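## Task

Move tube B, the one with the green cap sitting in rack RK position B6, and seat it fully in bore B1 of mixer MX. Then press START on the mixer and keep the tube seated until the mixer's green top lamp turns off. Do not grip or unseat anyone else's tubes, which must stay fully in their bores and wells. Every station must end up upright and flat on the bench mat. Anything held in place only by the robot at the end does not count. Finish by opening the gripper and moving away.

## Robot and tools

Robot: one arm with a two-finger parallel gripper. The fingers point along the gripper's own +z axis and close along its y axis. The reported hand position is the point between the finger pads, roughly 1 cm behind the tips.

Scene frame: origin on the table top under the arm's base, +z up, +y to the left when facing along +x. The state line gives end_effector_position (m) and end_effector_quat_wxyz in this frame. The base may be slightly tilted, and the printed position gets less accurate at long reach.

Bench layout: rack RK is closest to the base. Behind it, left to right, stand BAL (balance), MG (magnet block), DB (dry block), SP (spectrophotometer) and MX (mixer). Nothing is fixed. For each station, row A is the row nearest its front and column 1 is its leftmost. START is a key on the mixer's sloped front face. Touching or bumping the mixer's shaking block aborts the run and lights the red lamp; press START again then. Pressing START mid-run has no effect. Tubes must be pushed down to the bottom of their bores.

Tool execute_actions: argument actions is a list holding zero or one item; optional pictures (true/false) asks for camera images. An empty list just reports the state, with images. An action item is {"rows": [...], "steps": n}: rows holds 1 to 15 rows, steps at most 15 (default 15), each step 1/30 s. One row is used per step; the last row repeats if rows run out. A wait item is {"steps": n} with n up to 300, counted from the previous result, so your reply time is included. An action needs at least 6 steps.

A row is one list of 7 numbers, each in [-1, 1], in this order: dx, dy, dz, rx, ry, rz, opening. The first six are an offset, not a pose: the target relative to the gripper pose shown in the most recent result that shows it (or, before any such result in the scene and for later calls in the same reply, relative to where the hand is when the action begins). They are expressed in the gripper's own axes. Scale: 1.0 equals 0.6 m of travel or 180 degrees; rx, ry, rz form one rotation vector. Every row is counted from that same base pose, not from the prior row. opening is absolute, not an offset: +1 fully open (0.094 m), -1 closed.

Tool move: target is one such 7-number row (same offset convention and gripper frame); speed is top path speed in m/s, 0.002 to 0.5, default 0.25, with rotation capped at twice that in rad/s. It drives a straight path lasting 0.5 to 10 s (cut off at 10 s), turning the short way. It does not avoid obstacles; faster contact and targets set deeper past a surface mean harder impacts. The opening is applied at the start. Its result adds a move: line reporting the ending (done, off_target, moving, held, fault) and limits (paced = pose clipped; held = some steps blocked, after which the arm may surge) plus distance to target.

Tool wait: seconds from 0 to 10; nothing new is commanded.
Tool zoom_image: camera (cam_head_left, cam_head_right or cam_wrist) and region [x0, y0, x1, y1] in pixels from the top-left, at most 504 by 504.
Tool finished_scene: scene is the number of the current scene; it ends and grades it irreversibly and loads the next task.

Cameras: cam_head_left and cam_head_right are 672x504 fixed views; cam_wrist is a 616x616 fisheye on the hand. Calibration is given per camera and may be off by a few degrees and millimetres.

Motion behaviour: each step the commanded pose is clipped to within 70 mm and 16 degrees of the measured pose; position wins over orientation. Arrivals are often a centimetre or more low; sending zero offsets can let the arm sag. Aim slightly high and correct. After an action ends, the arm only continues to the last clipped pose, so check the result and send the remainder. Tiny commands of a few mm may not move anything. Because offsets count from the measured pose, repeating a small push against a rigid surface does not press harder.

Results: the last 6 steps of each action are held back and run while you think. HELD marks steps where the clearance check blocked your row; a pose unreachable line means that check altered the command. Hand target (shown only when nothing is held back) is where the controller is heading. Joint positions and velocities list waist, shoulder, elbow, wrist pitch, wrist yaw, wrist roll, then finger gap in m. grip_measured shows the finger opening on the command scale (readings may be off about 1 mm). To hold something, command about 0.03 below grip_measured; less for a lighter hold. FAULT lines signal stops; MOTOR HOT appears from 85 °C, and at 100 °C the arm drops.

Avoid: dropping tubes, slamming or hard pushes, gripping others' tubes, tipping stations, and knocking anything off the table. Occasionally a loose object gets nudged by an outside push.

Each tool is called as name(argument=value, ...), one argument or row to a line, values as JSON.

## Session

execute_actions(
  actions=[],
)

Scene clock: 0.00 s of 9600.00 s.
end_effector_position=(-0.1324, +0.3389, +0.1852) grip_measured=+1.000 end_effector_quat_wxyz=(+0.174, +0.958, +0.223, +0.055)
Joint positions: [ 2.584  0.738  0.942 -1.578  0.505 -1.036  0.094]
Joint velocities: [-0.005 -0.005  0.017 -0.002 -0.037 -0.007  0.   ]
Motor temperatures (°C, as the motors report them): [25 28 28 26 27 29]
Hand target: -0.134, +0.346, +0.190; +0.167, +0.960, +0.218, +0.049
camera_calibration (this result's frames):
cam_wrist: T_world_to_cam=[[-0.403499, 0.842673, -0.356497, -0.2751], [0.612203, 0.538203, 0.579263, -0.20886], [0.679997, 0.0154838, -0.733051, 0.342894], [0, 0, 0, 1]] pos_world=[-0.216305, 0.338919, 0.274271]

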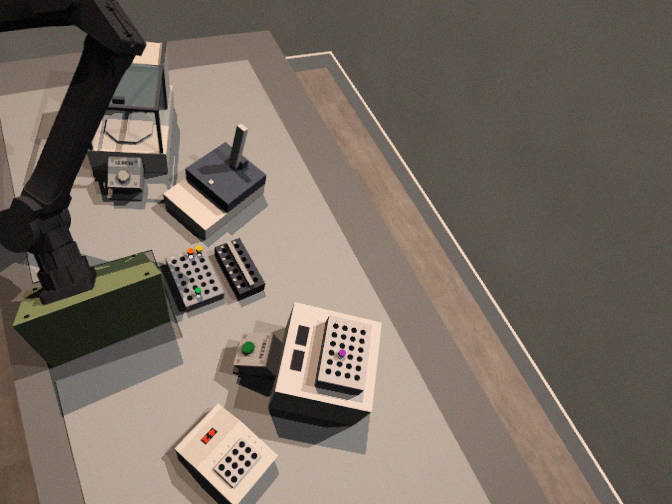

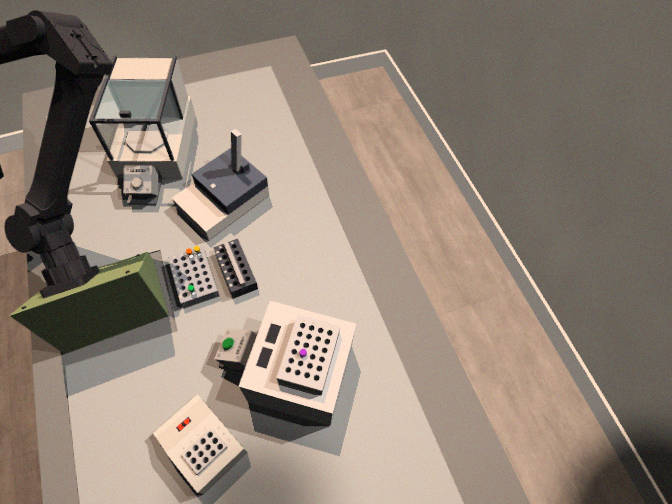

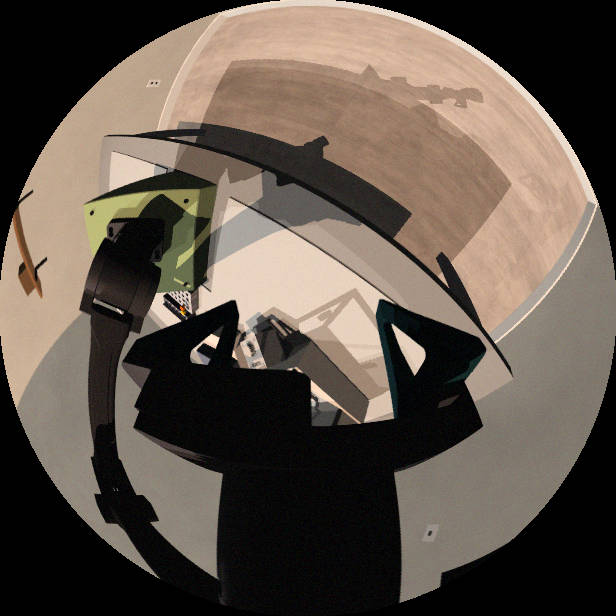

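zoom_image(
  camera="cam_head_left",
  region=[60, 20, 280, 240],
)

zoom_image(
  camera="cam_head_right",
  region=[60, 20, 280, 240],
)

zoom_image(
  camera="cam_head_left",
  region=[150, 225, 270, 325],
)

zoom_image(
  camera="cam_head_left",
  region=[225, 290, 395, 430],
)

zoom_image(
  camera="cam_head_right",
  region=[200, 290, 370, 430],
)

zoom_image(
  camera="cam_head_right",
  region=[150, 225, 270, 325],
)

Region (60, 20, 280, 240) of cam_head_left's 672x504 image, scaled by 2.291, with more detail than that image has.

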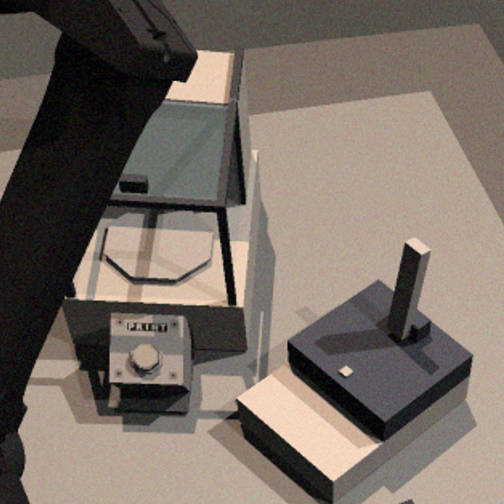

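Region (60, 20, 280, 240) of cam_head_right's 672x504 image, scaled by 2.291, with more detail than that image has.

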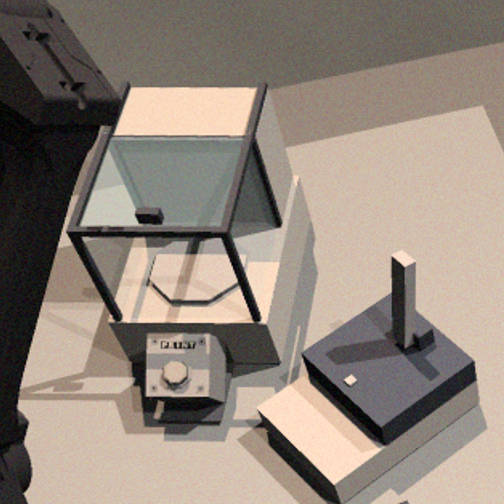

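Region (150, 225, 270, 325) of cam_head_left's 672x504 image, scaled by 4.200, with more detail than that image has.

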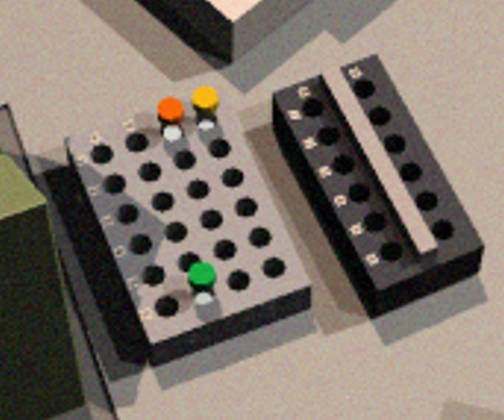

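Region (225, 290, 395, 430) of cam_head_left's 672x504 image, scaled by 2.965, with more detail than that image has; it fills the top 415 rows of this view, and the rest is white.

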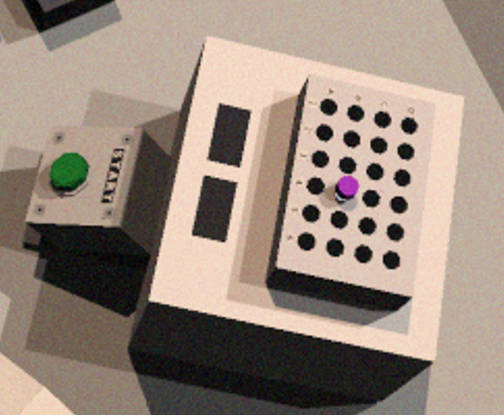

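Region (200, 290, 370, 430) of cam_head_right's 672x504 image, scaled by 2.965, with more detail than that image has; it fills the top 415 rows of this view, and the rest is white.

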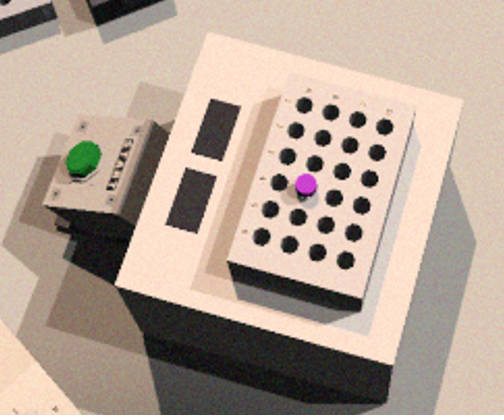

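Region (150, 225, 270, 325) of cam_head_right's 672x504 image, scaled by 4.200, with more detail than that image has.

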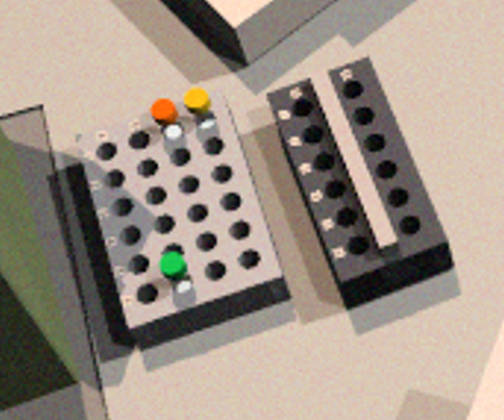

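move(
  target=[-0.0385, 0.0953, -0.1365, -0.0339, -0.167, 0.0147, -0.55],
  speed=0.3,
)

Scene clock: 6.97 s of 9600.00 s.
end_effector_position=(-0.1465, +0.2943, +0.2694) grip_measured=-0.548 end_effector_quat_wxyz=(+0.282, +0.932, +0.150, -0.171)
Joint positions: [ 2.584  0.541  0.982 -1.66   0.001 -1.037  0.021]
Joint velocities: [-0.005 -0.005 -0.002 -0.012 -0.022 -0.022 -0.   ]
Motor temperatures (°C, as the motors report them): [25 28 29 26 27 29]
Hand target: -0.145, +0.306, +0.282; +0.272, +0.934, +0.145, -0.181
Off the commanded pose: 0.017 m, 1 deg.
Kept back: nothing.
move: off_target
camera_calibration (this result's frames):
cam_wrist: T_world_to_cam=[[-0.371712, 0.796795, -0.476391, -0.162758], [0.861592, 0.487173, 0.142557, -0.0557804], [0.345674, -0.357464, -0.8676, 0.511998], [0, 0, 0, 1]] pos_world=[-0.189423, 0.339881, 0.374625]

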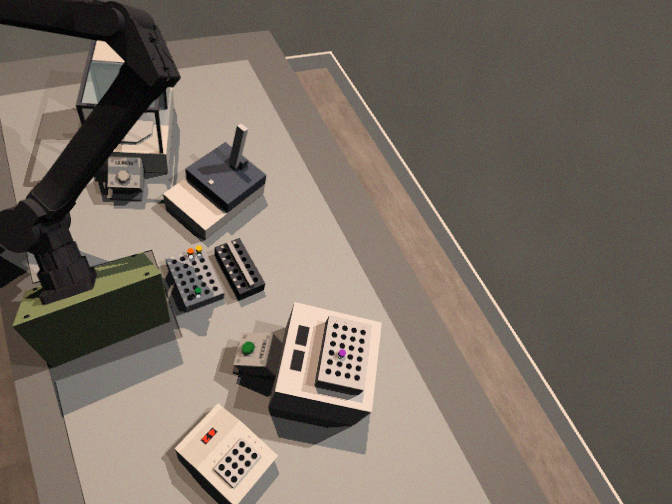

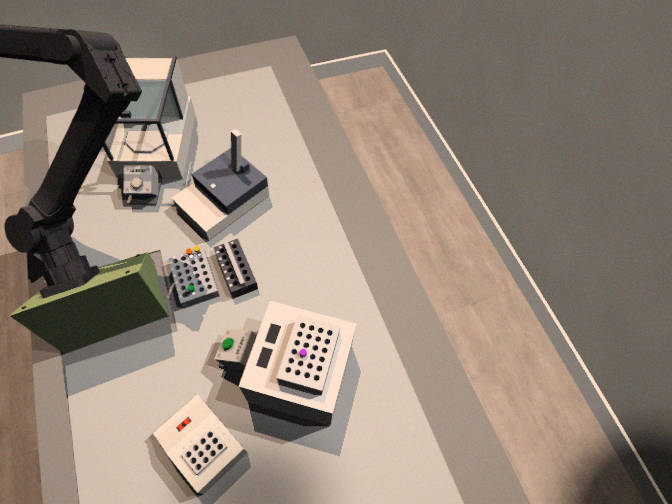

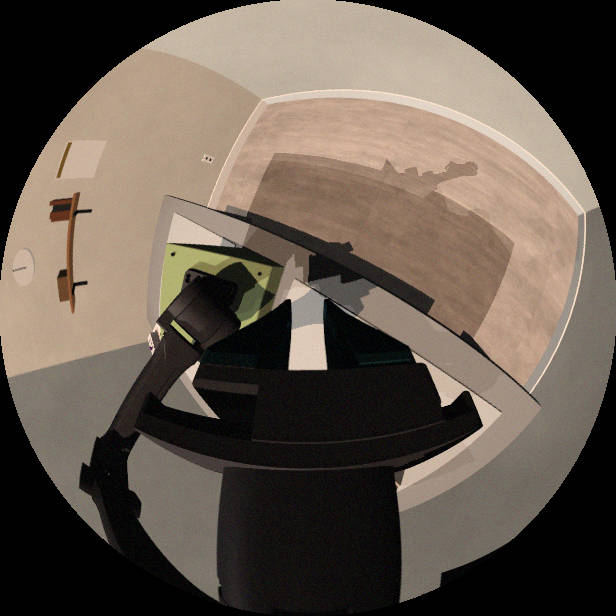

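execute_actions(
  actions=[],
)

Scene clock: 7.77 s of 9600.00 s.
end_effector_position=(-0.1465, +0.2943, +0.2694) grip_measured=-0.548 end_effector_quat_wxyz=(+0.282, +0.932, +0.150, -0.171)
Joint positions: [ 2.584  0.541  0.982 -1.66   0.001 -1.037  0.021]
Joint velocities: [-0.005 -0.005  0.002  0.002  0.037  0.081  0.001]
Motor temperatures (°C, as the motors report them): [25 28 29 26 27 29]
Hand target: -0.145, +0.306, +0.282; +0.272, +0.934, +0.145, -0.181
Off the commanded pose: 0.017 m, 1 deg.
Kept back: nothing.
Steps of this call (steps 1 to 24: nothing new was sent). Readings (end_effector_position):
1: (-0.1465, +0.2943, +0.2694)
2: (-0.1465, +0.2943, +0.2694)
4: (-0.1465, +0.2943, +0.2694)
8: (-0.1465, +0.2943, +0.2694)
24: the state above
camera_calibration (this result's frames):
cam_wrist: T_world_to_cam=[[-0.371712, 0.796795, -0.476391, -0.162758], [0.861592, 0.487173, 0.142557, -0.0557804], [0.345674, -0.357464, -0.8676, 0.511998], [0, 0, 0, 1]] pos_world=[-0.189423, 0.339881, 0.374625]

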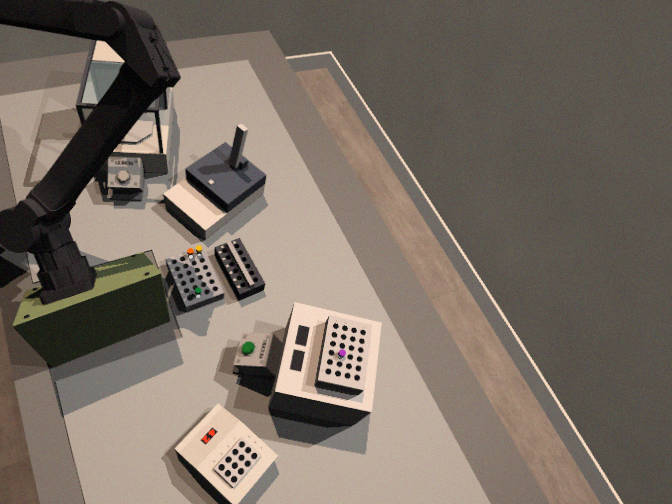

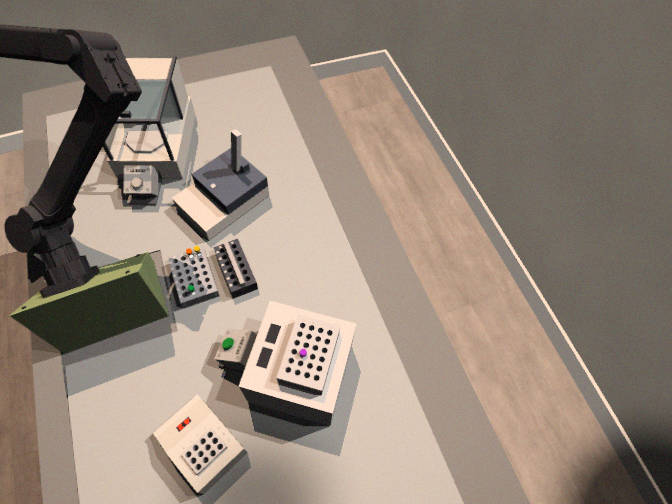

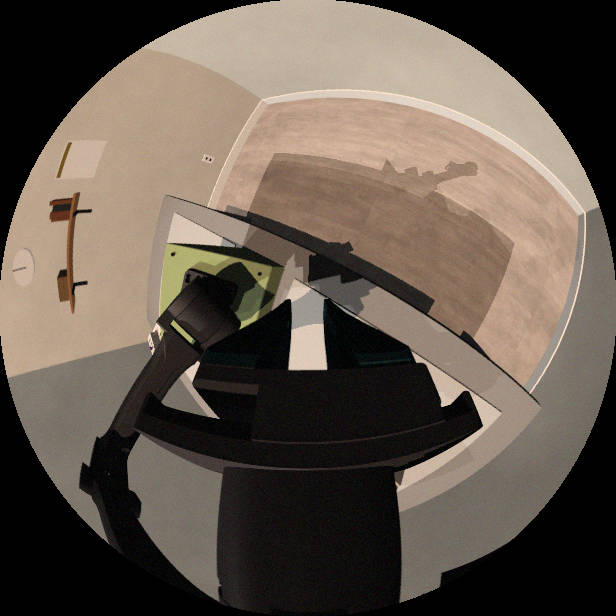

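move(
  target=[0.218, -0.043, -0.08, 0.047, 0.082, 0.261, -0.55],
  speed=0.3,
)

Scene clock: 10.73 s of 9600.00 s.
end_effector_position=(-0.0279, +0.3527, +0.2316) grip_measured=-0.548 end_effector_quat_wxyz=(+0.224, +0.950, -0.207, +0.067)
Joint positions: [ 1.742  0.543  1.015 -1.67   0.029 -1.014  0.021]
Joint velocities: [-0.015 -0.005 -0.012  0.002  0.051  0.007 -0.001]
Motor temperatures (°C, as the motors report them): [25 28 29 26 27 29]
Hand target: -0.028, +0.365, +0.243; +0.216, +0.952, -0.207, +0.064
Off the commanded pose: 0.017 m, 2 deg.
joint sent to its limit — the command would take joint 4 (wrist pitch) past its lower limit, so that joint was sent only as far as its limit.
Kept back: nothing.
move: off_target
camera_calibration (this result's frames):
cam_wrist: T_world_to_cam=[[0.42831, 0.811807, -0.396888, -0.184669], [0.705578, -0.026051, 0.708153, -0.135365], [0.564545, -0.583344, -0.583951, 0.479095], [0, 0, 0, 1]] pos_world=[-0.0958645, 0.425867, 0.302334]

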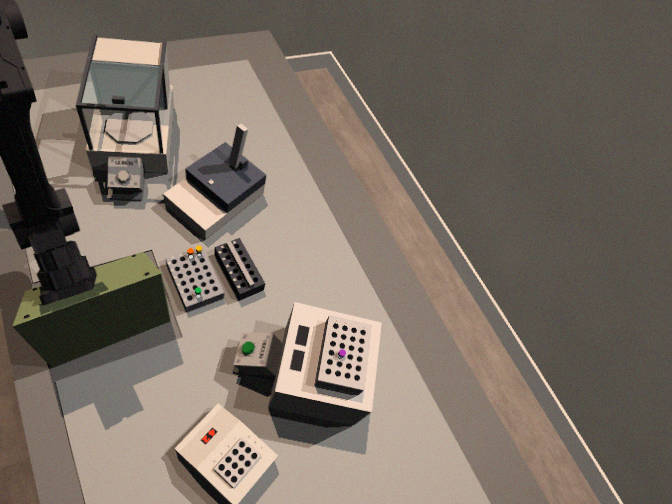

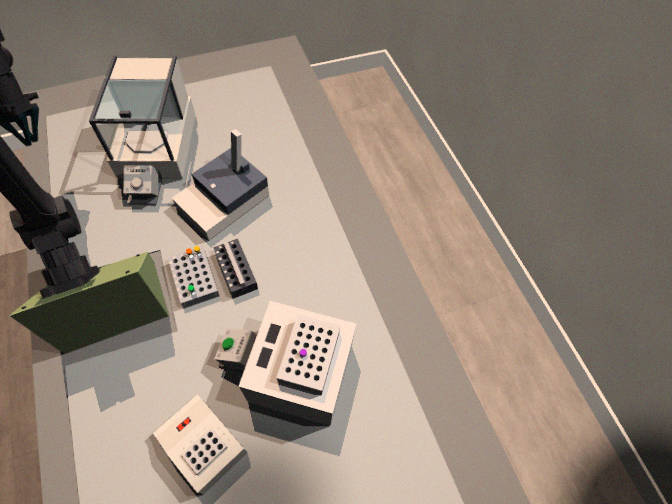

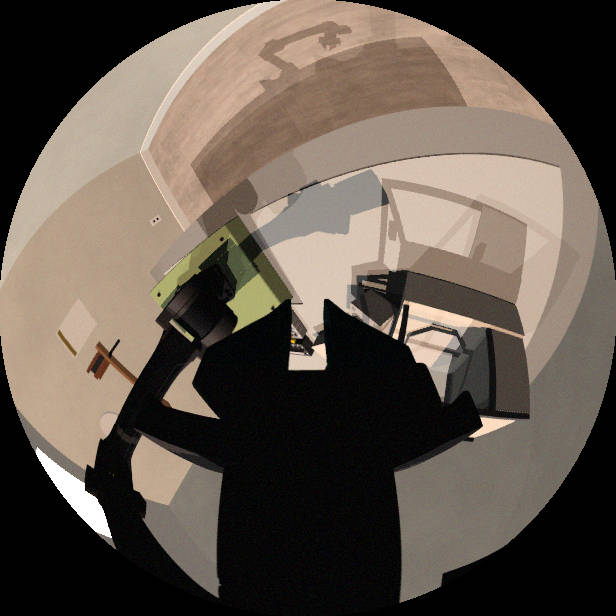

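move(
  target=[0.248, -0.049, -0.134, 0.1035, 0.105, 0.3025, -0.55],
  speed=0.3,
)

Scene clock: 13.93 s of 9600.00 s.
end_effector_position=(+0.1122, +0.3439, +0.3138) grip_measured=-0.548 end_effector_quat_wxyz=(+0.068, +0.752, -0.555, +0.350)
Joint positions: [ 0.809  0.522  1.102 -1.672  0.108 -0.938  0.021]
Joint velocities: [-0.005 -0.005  0.002  0.017 -0.037  0.022 -0.   ]
Motor temperatures (°C, as the motors report them): [25 28 30 26 27 29]
Hand target: +0.114, +0.359, +0.326; +0.048, +0.751, -0.557, +0.351
Off the commanded pose: 0.019 m, 3 deg.
Kept back: nothing.
move: off_target
camera_calibration (this result's frames):
cam_wrist: T_world_to_cam=[[0.881966, 0.371901, 0.289526, -0.319853], [-0.159893, -0.341771, 0.926081, -0.155351], [0.443362, -0.863066, -0.241966, 0.445366], [0, 0, 0, 1]] pos_world=[0.0598013, 0.450239, 0.344237]

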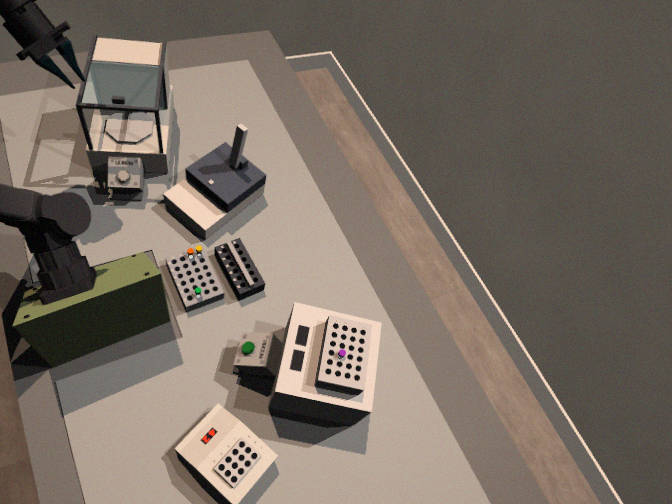

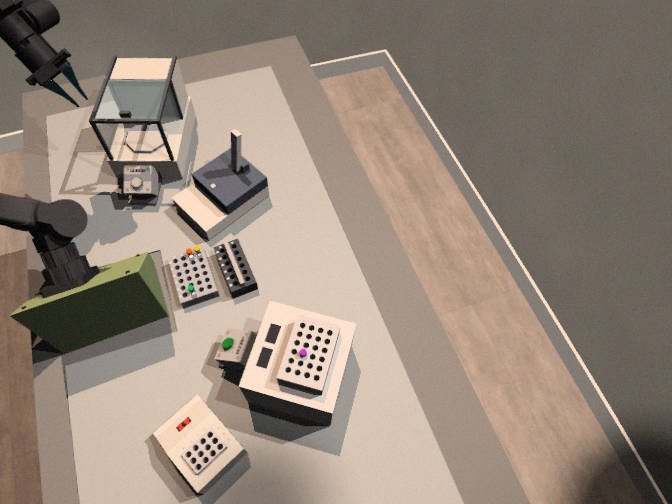

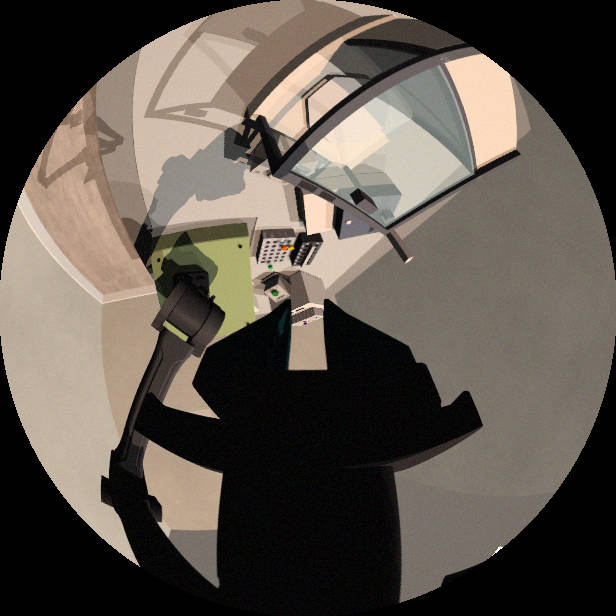

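move(
  target=[0.42, 0.11, 0.55, -0.2987, 0.034, 0.7456, -0.55],
  speed=0.35,
)

Scene clock: 19.83 s of 9600.00 s.
end_effector_position=(+0.2159, -0.0385, +0.1892) grip_measured=-0.548 end_effector_quat_wxyz=(-0.020, +0.305, +0.952, -0.003)
Joint positions: [-0.644  1.732  0.706 -1.236 -0.553 -0.286  0.021]
Joint velocities: [ 0.005 -0.015 -0.002 -0.002 -0.037 -0.051 -0.   ]
Motor temperatures (°C, as the motors report them): [25 28 30 26 27 29]
Hand target: +0.234, -0.050, +0.204; +0.005, +0.300, +0.954, -0.015
Off the commanded pose: 0.025 m, 2 deg.
Kept back: nothing.
move: off_target
camera_calibration (this result's frames):
cam_wrist: T_world_to_cam=[[-0.584872, -0.810904, 0.0189605, 0.0893382], [-0.626904, 0.466746, 0.62381, 0.0350291], [-0.5147, 0.352963, -0.781346, 0.394895], [0, 0, 0, 1]] pos_world=[0.277464, -0.0832881, 0.285004]

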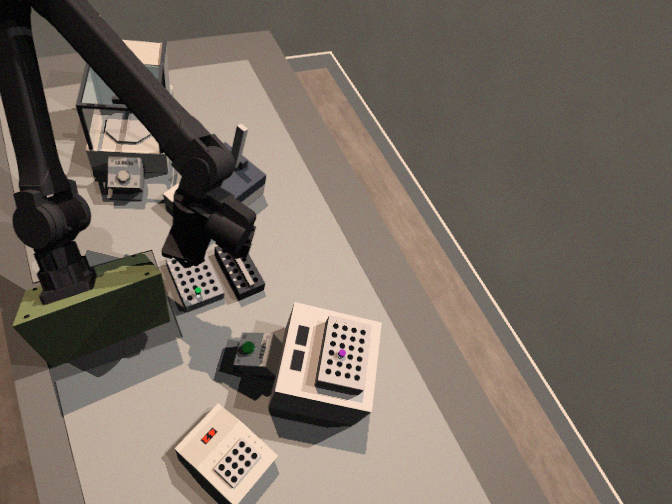

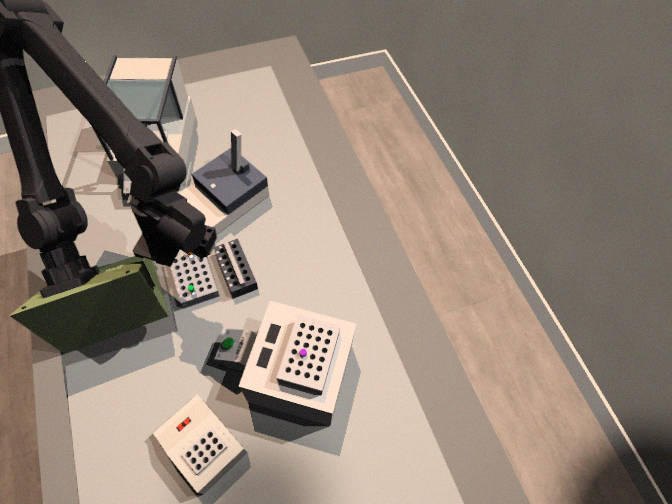

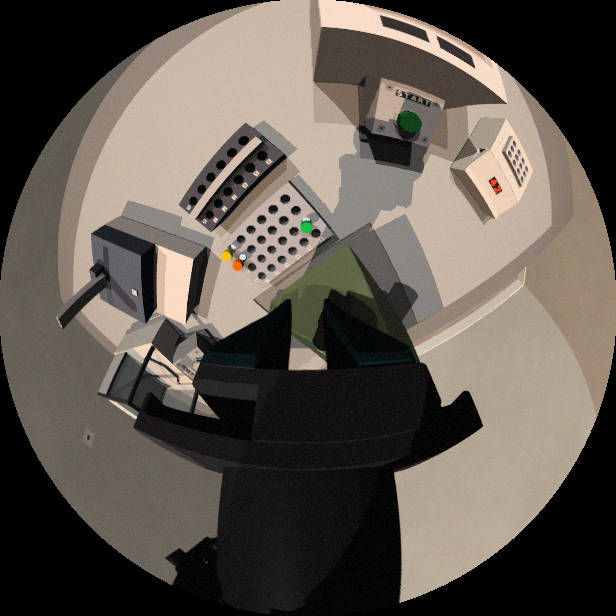

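zoom_image(
  camera="cam_wrist",
  region=[220, 170, 400, 350],
)

Region (220, 170, 400, 350) of cam_wrist's 616x616 image, scaled by 2.800, with more detail than that image has.

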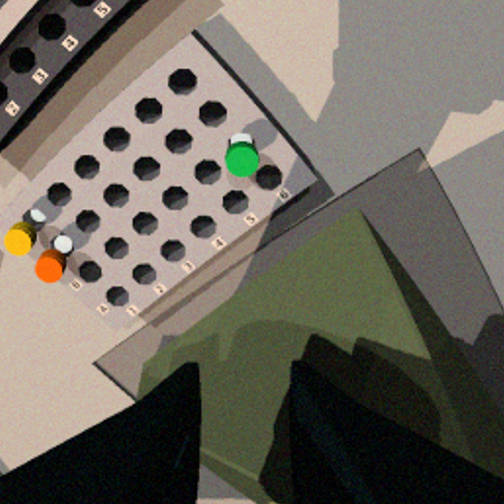

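move(
  target=[-0.03, -0.009, 0.128, -0.002, -0.013, -0.197, -0.55],
  speed=0.25,
)

Scene clock: 22.60 s of 9600.00 s.
end_effector_position=(+0.2234, -0.0503, +0.1148) grip_measured=-0.548 end_effector_quat_wxyz=(+0.001, +0.012, +1.000, +0.002)
Joint positions: [-0.515  1.847  0.595 -0.901 -0.66  -0.736  0.021]
Joint velocities: [-0.005 -0.015 -0.012 -0.017  0.022 -0.051  0.   ]
Motor temperatures (°C, as the motors report them): [25 28 30 26 27 29]
Hand target: +0.225, -0.052, +0.111; +0.001, -0.000, +1.000, +0.001
Off the commanded pose: 0.004 m, 1 deg.
Kept back: nothing.
move: done
camera_calibration (this result's frames):
cam_wrist: T_world_to_cam=[[-0.0284148, -0.999587, -0.0043641, -0.0456228], [-0.804862, 0.0202899, 0.593115, 0.112496], [-0.592781, 0.0203657, -0.805106, 0.348242], [0, 0, 0, 1]] pos_world=[0.295679, -0.0549787, 0.21345]

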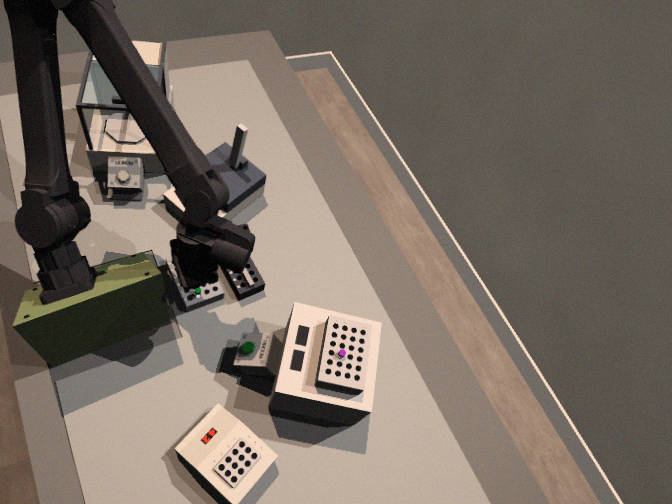

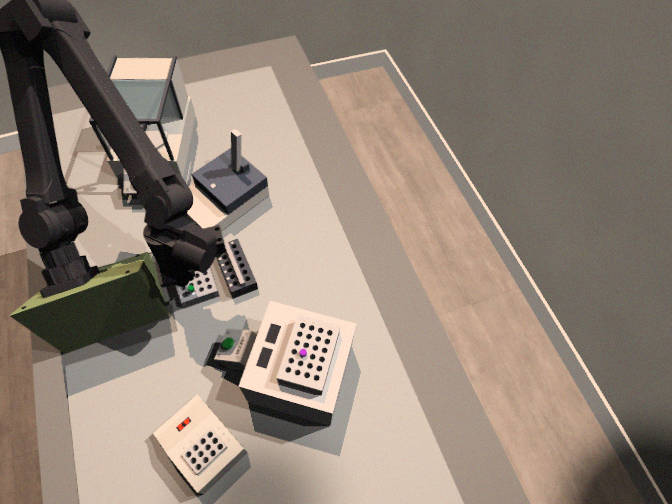

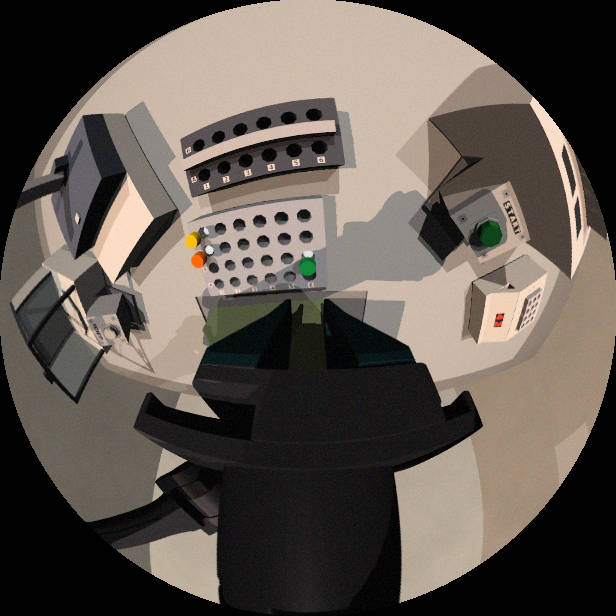

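zoom_image(
  camera="cam_wrist",
  region=[248, 220, 368, 340],
)

Region (248, 220, 368, 340) of cam_wrist's 616x616 image, scaled by 4.200, with more detail than that image has.

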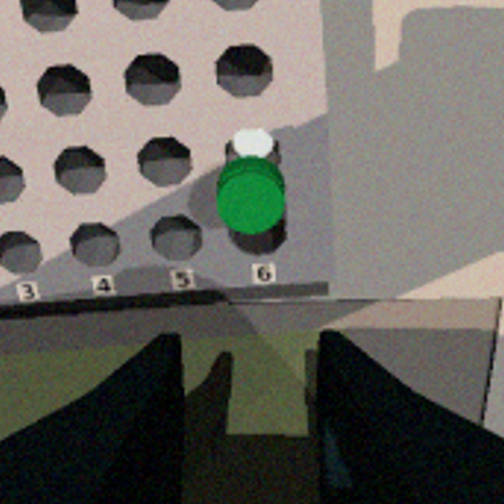

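move(
  target=[-0.011, -0.0033, 0.062, 0, 0, 0, -0.55],
  speed=0.1,
)

zoom_image(
  camera="cam_wrist",
  region=[248, 240, 368, 360],
)

Scene clock: 24.33 s of 9600.00 s.
end_effector_position=(+0.2294, -0.0505, +0.0803) grip_measured=-0.548 end_effector_quat_wxyz=(+0.001, +0.010, +1.000, +0.005)
Joint positions: [-0.424  1.913  0.567 -0.747 -0.712 -0.642  0.021]
Joint velocities: [ 0.005  0.005  0.022  0.037  0.022 -0.007 -0.001]
Motor temperatures (°C, as the motors report them): [25 28 30 26 27 29]
Hand target: +0.230, -0.052, +0.077; +0.002, +0.012, +1.000, +0.004
Off the commanded pose: 0.003 m, 0 deg.
Kept back: nothing.
move: done
camera_calibration (this result's frames):
cam_wrist: T_world_to_cam=[[-0.0243858, -0.99966, -0.00918831, -0.0463257], [-0.805093, 0.0141892, 0.592979, 0.137523], [-0.592647, 0.0218577, -0.805166, 0.32411], [0, 0, 0, 1]] pos_world=[0.301671, -0.0553456, 0.178988]

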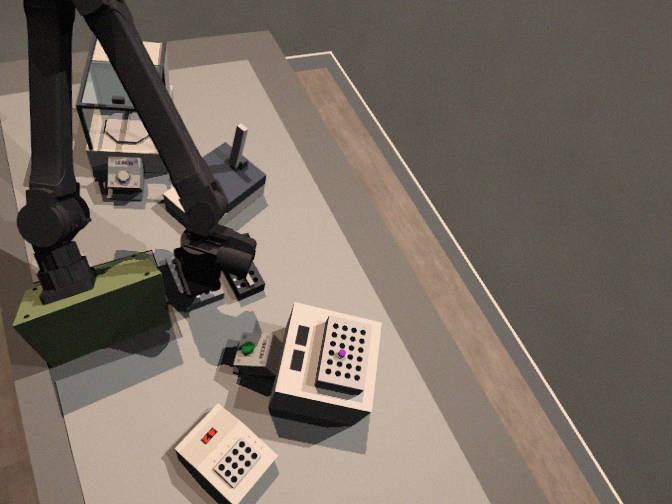

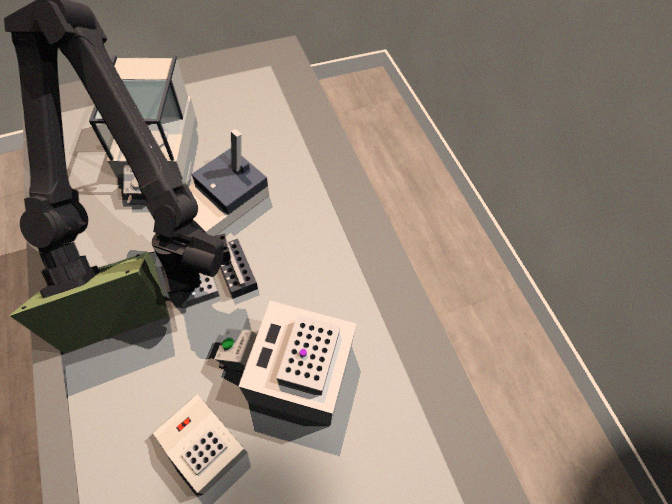

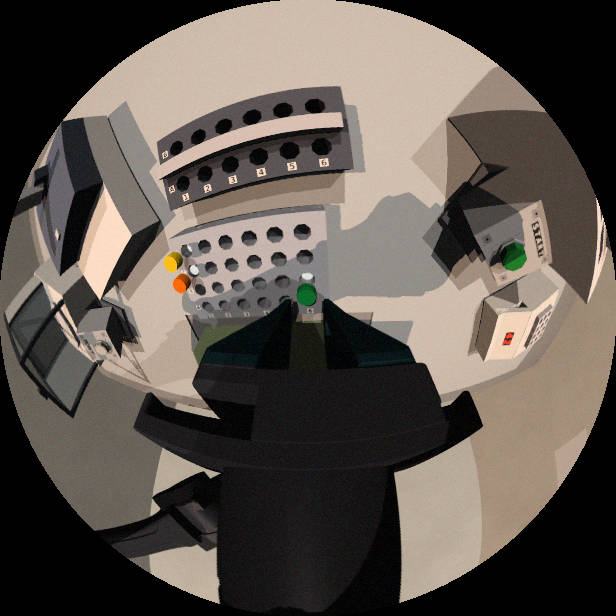

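Region (248, 240, 368, 360) of cam_wrist's 616x616 image, scaled by 4.200, with more detail than that image has.

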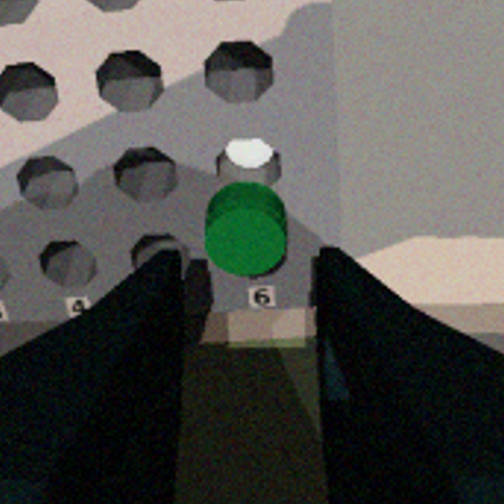

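move(
  target=[-0.004, -0.002, 0.038, 0, 0, 0, -0.55],
  speed=0.06,
)

zoom_image(
  camera="cam_wrist",
  region=[248, 260, 368, 380],
)

Scene clock: 25.63 s of 9600.00 s.
end_effector_position=(+0.2320, -0.0504, +0.0612) grip_measured=-0.548 end_effector_quat_wxyz=(+0.002, +0.008, +1.000, +0.006)
Joint positions: [-0.372  1.951  0.551 -0.652 -0.74  -0.586  0.021]
Joint velocities: [-0.005 -0.005 -0.012  0.007 -0.007  0.037 -0.   ]
Motor temperatures (°C, as the motors report them): [25 28 30 26 27 29]
Hand target: +0.232, -0.051, +0.057; +0.001, +0.009, +1.000, +0.006
Off the commanded pose: 0.004 m, 0 deg.
Kept back: nothing.
move: done
camera_calibration (this result's frames):
cam_wrist: T_world_to_cam=[[-0.0197341, -0.999737, -0.0116515, -0.0472097], [-0.806467, 0.00902883, 0.591211, 0.151145], [-0.59095, 0.0210635, -0.806433, 0.30983], [0, 0, 0, 1]] pos_world=[0.304056, -0.0550881, 0.159949]

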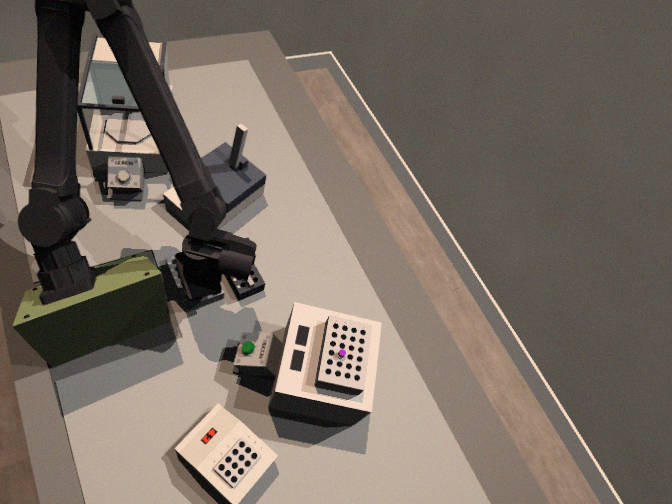

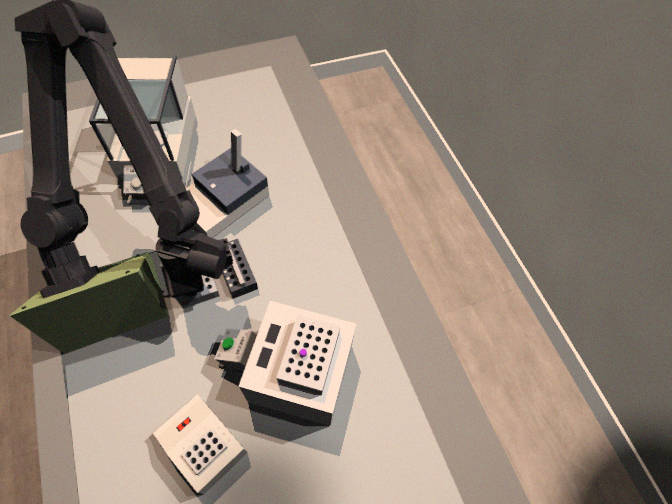

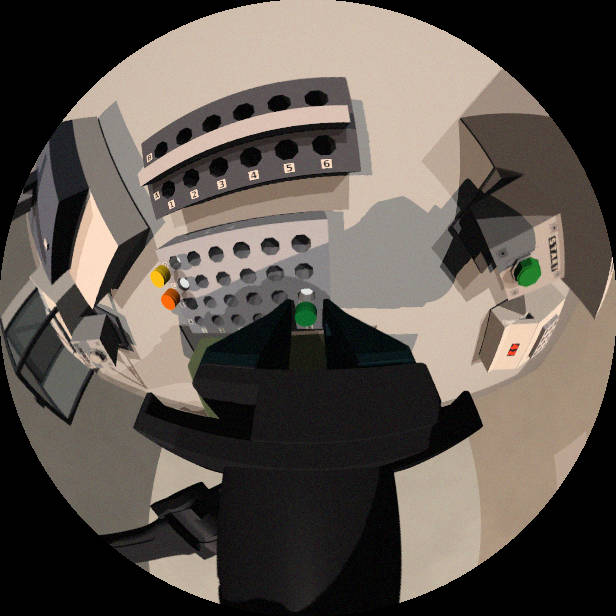

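Region (248, 260, 368, 380) of cam_wrist's 616x616 image, scaled by 4.200, with more detail than that image has.

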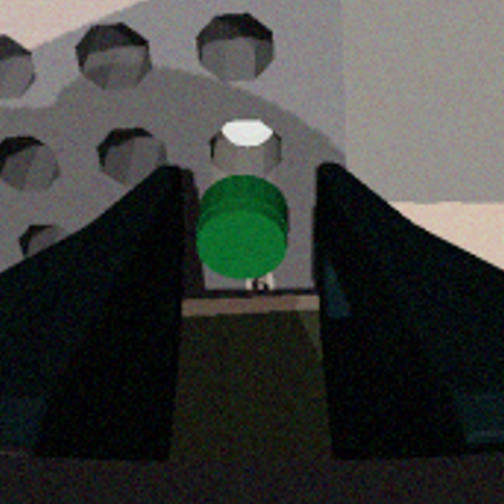

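execute_actions(
  actions=[
    {"rows": [[0,0.002,0,0,0,0,-0.62],[0,0.002,0,0,0,0,-0.66],[0,0.002,0,0,0,0,-0.69],[0,0.002,0,0,0,0,-0.71],[0,0.002,0,0,0,0,-0.73],[0,0.002,0,0,0,0,-0.74],[0,0.002,0,0,0,0,-0.75],[0,0.002,0,0,0,0,-0.76],[0,0.002,0,0,0,0,-0.775],[0,0.002,0,0,0,0,-0.79],[0,0.002,0,0,0,0,-0.8]], "steps": 15},
  ],
)

execute_actions(
  actions=[],
)

Scene clock: 26.33 s of 9600.00 s.
end_effector_position=(+0.2320, -0.0504, +0.0612) grip_measured=-0.759 end_effector_quat_wxyz=(+0.003, +0.009, +1.000, +0.006)
Joint positions: [-0.372  1.951  0.551 -0.652 -0.74  -0.582  0.011]
Joint velocities: [-0.005  0.005  0.002 -0.017  0.037  0.022 -0.009]
Motor temperatures (°C, as the motors report them): [25 28 30 26 27 29]
Steps of this call (steps 1 to 12: nothing new was sent; steps 13 to 21: the first 9 steps of this action). Readings (end_effector_position):
13: (+0.2320, -0.0504, +0.0612)
14: (+0.2320, -0.0504, +0.0612)
16: (+0.2320, -0.0504, +0.0612)
20: (+0.2320, -0.0504, +0.0612)
21: the state above

Scene clock: 26.53 s of 9600.00 s.
end_effector_position=(+0.2320, -0.0504, +0.0612) grip_measured=-0.780 end_effector_quat_wxyz=(+0.003, +0.009, +1.000, +0.006)
Joint positions: [-0.372  1.951  0.551 -0.652 -0.74  -0.582  0.01 ]
Joint velocities: [ 0.005 -0.005 -0.012 -0.017 -0.066 -0.066  0.   ]
Motor temperatures (°C, as the motors report them): [25 28 30 26 27 29]
Hand target: +0.232, -0.049, +0.061; +0.002, +0.008, +1.000, +0.006
Off the commanded pose: 0.001 m, 0 deg.
Kept back: nothing.
Steps of this call (steps 1 to 6: the last 6 steps of your previous action). Readings (end_effector_position):
1: (+0.2320, -0.0504, +0.0612)
2: (+0.2320, -0.0504, +0.0612)
4: (+0.2320, -0.0504, +0.0612)
6: the state above
camera_calibration (this result's frames):
cam_wrist: T_world_to_cam=[[-0.0232916, -0.999662, -0.0115144, -0.046431], [-0.806542, 0.0119841, 0.591056, 0.151372], [-0.590718, 0.0230535, -0.806548, 0.309922], [0, 0, 0, 1]] pos_world=[0.304083, -0.0553742, 0.159963]

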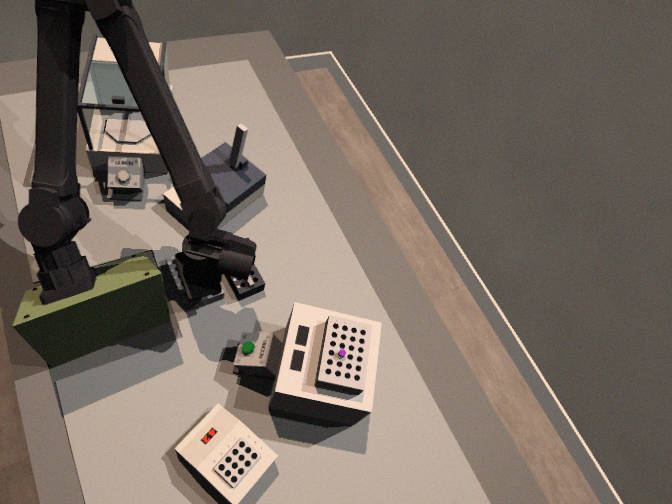

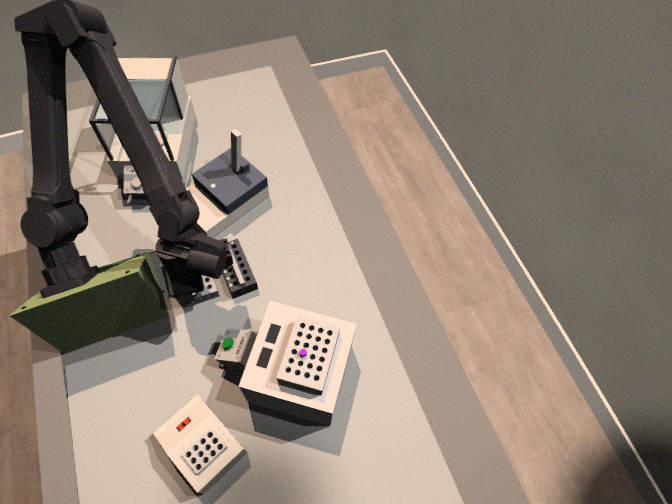

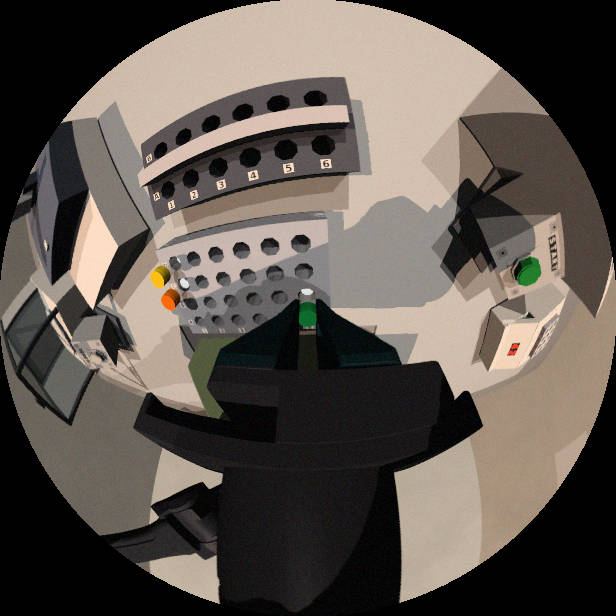

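zoom_image(
  camera="cam_wrist",
  region=[268, 275, 348, 355],
)

Region (268, 275, 348, 355) of cam_wrist's 616x616 image, scaled by 6.300, with more detail than that image has.

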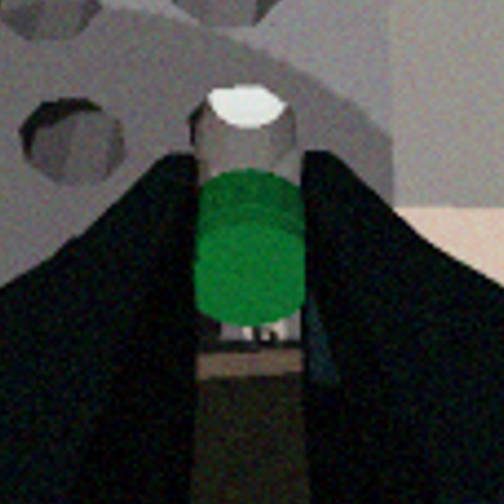

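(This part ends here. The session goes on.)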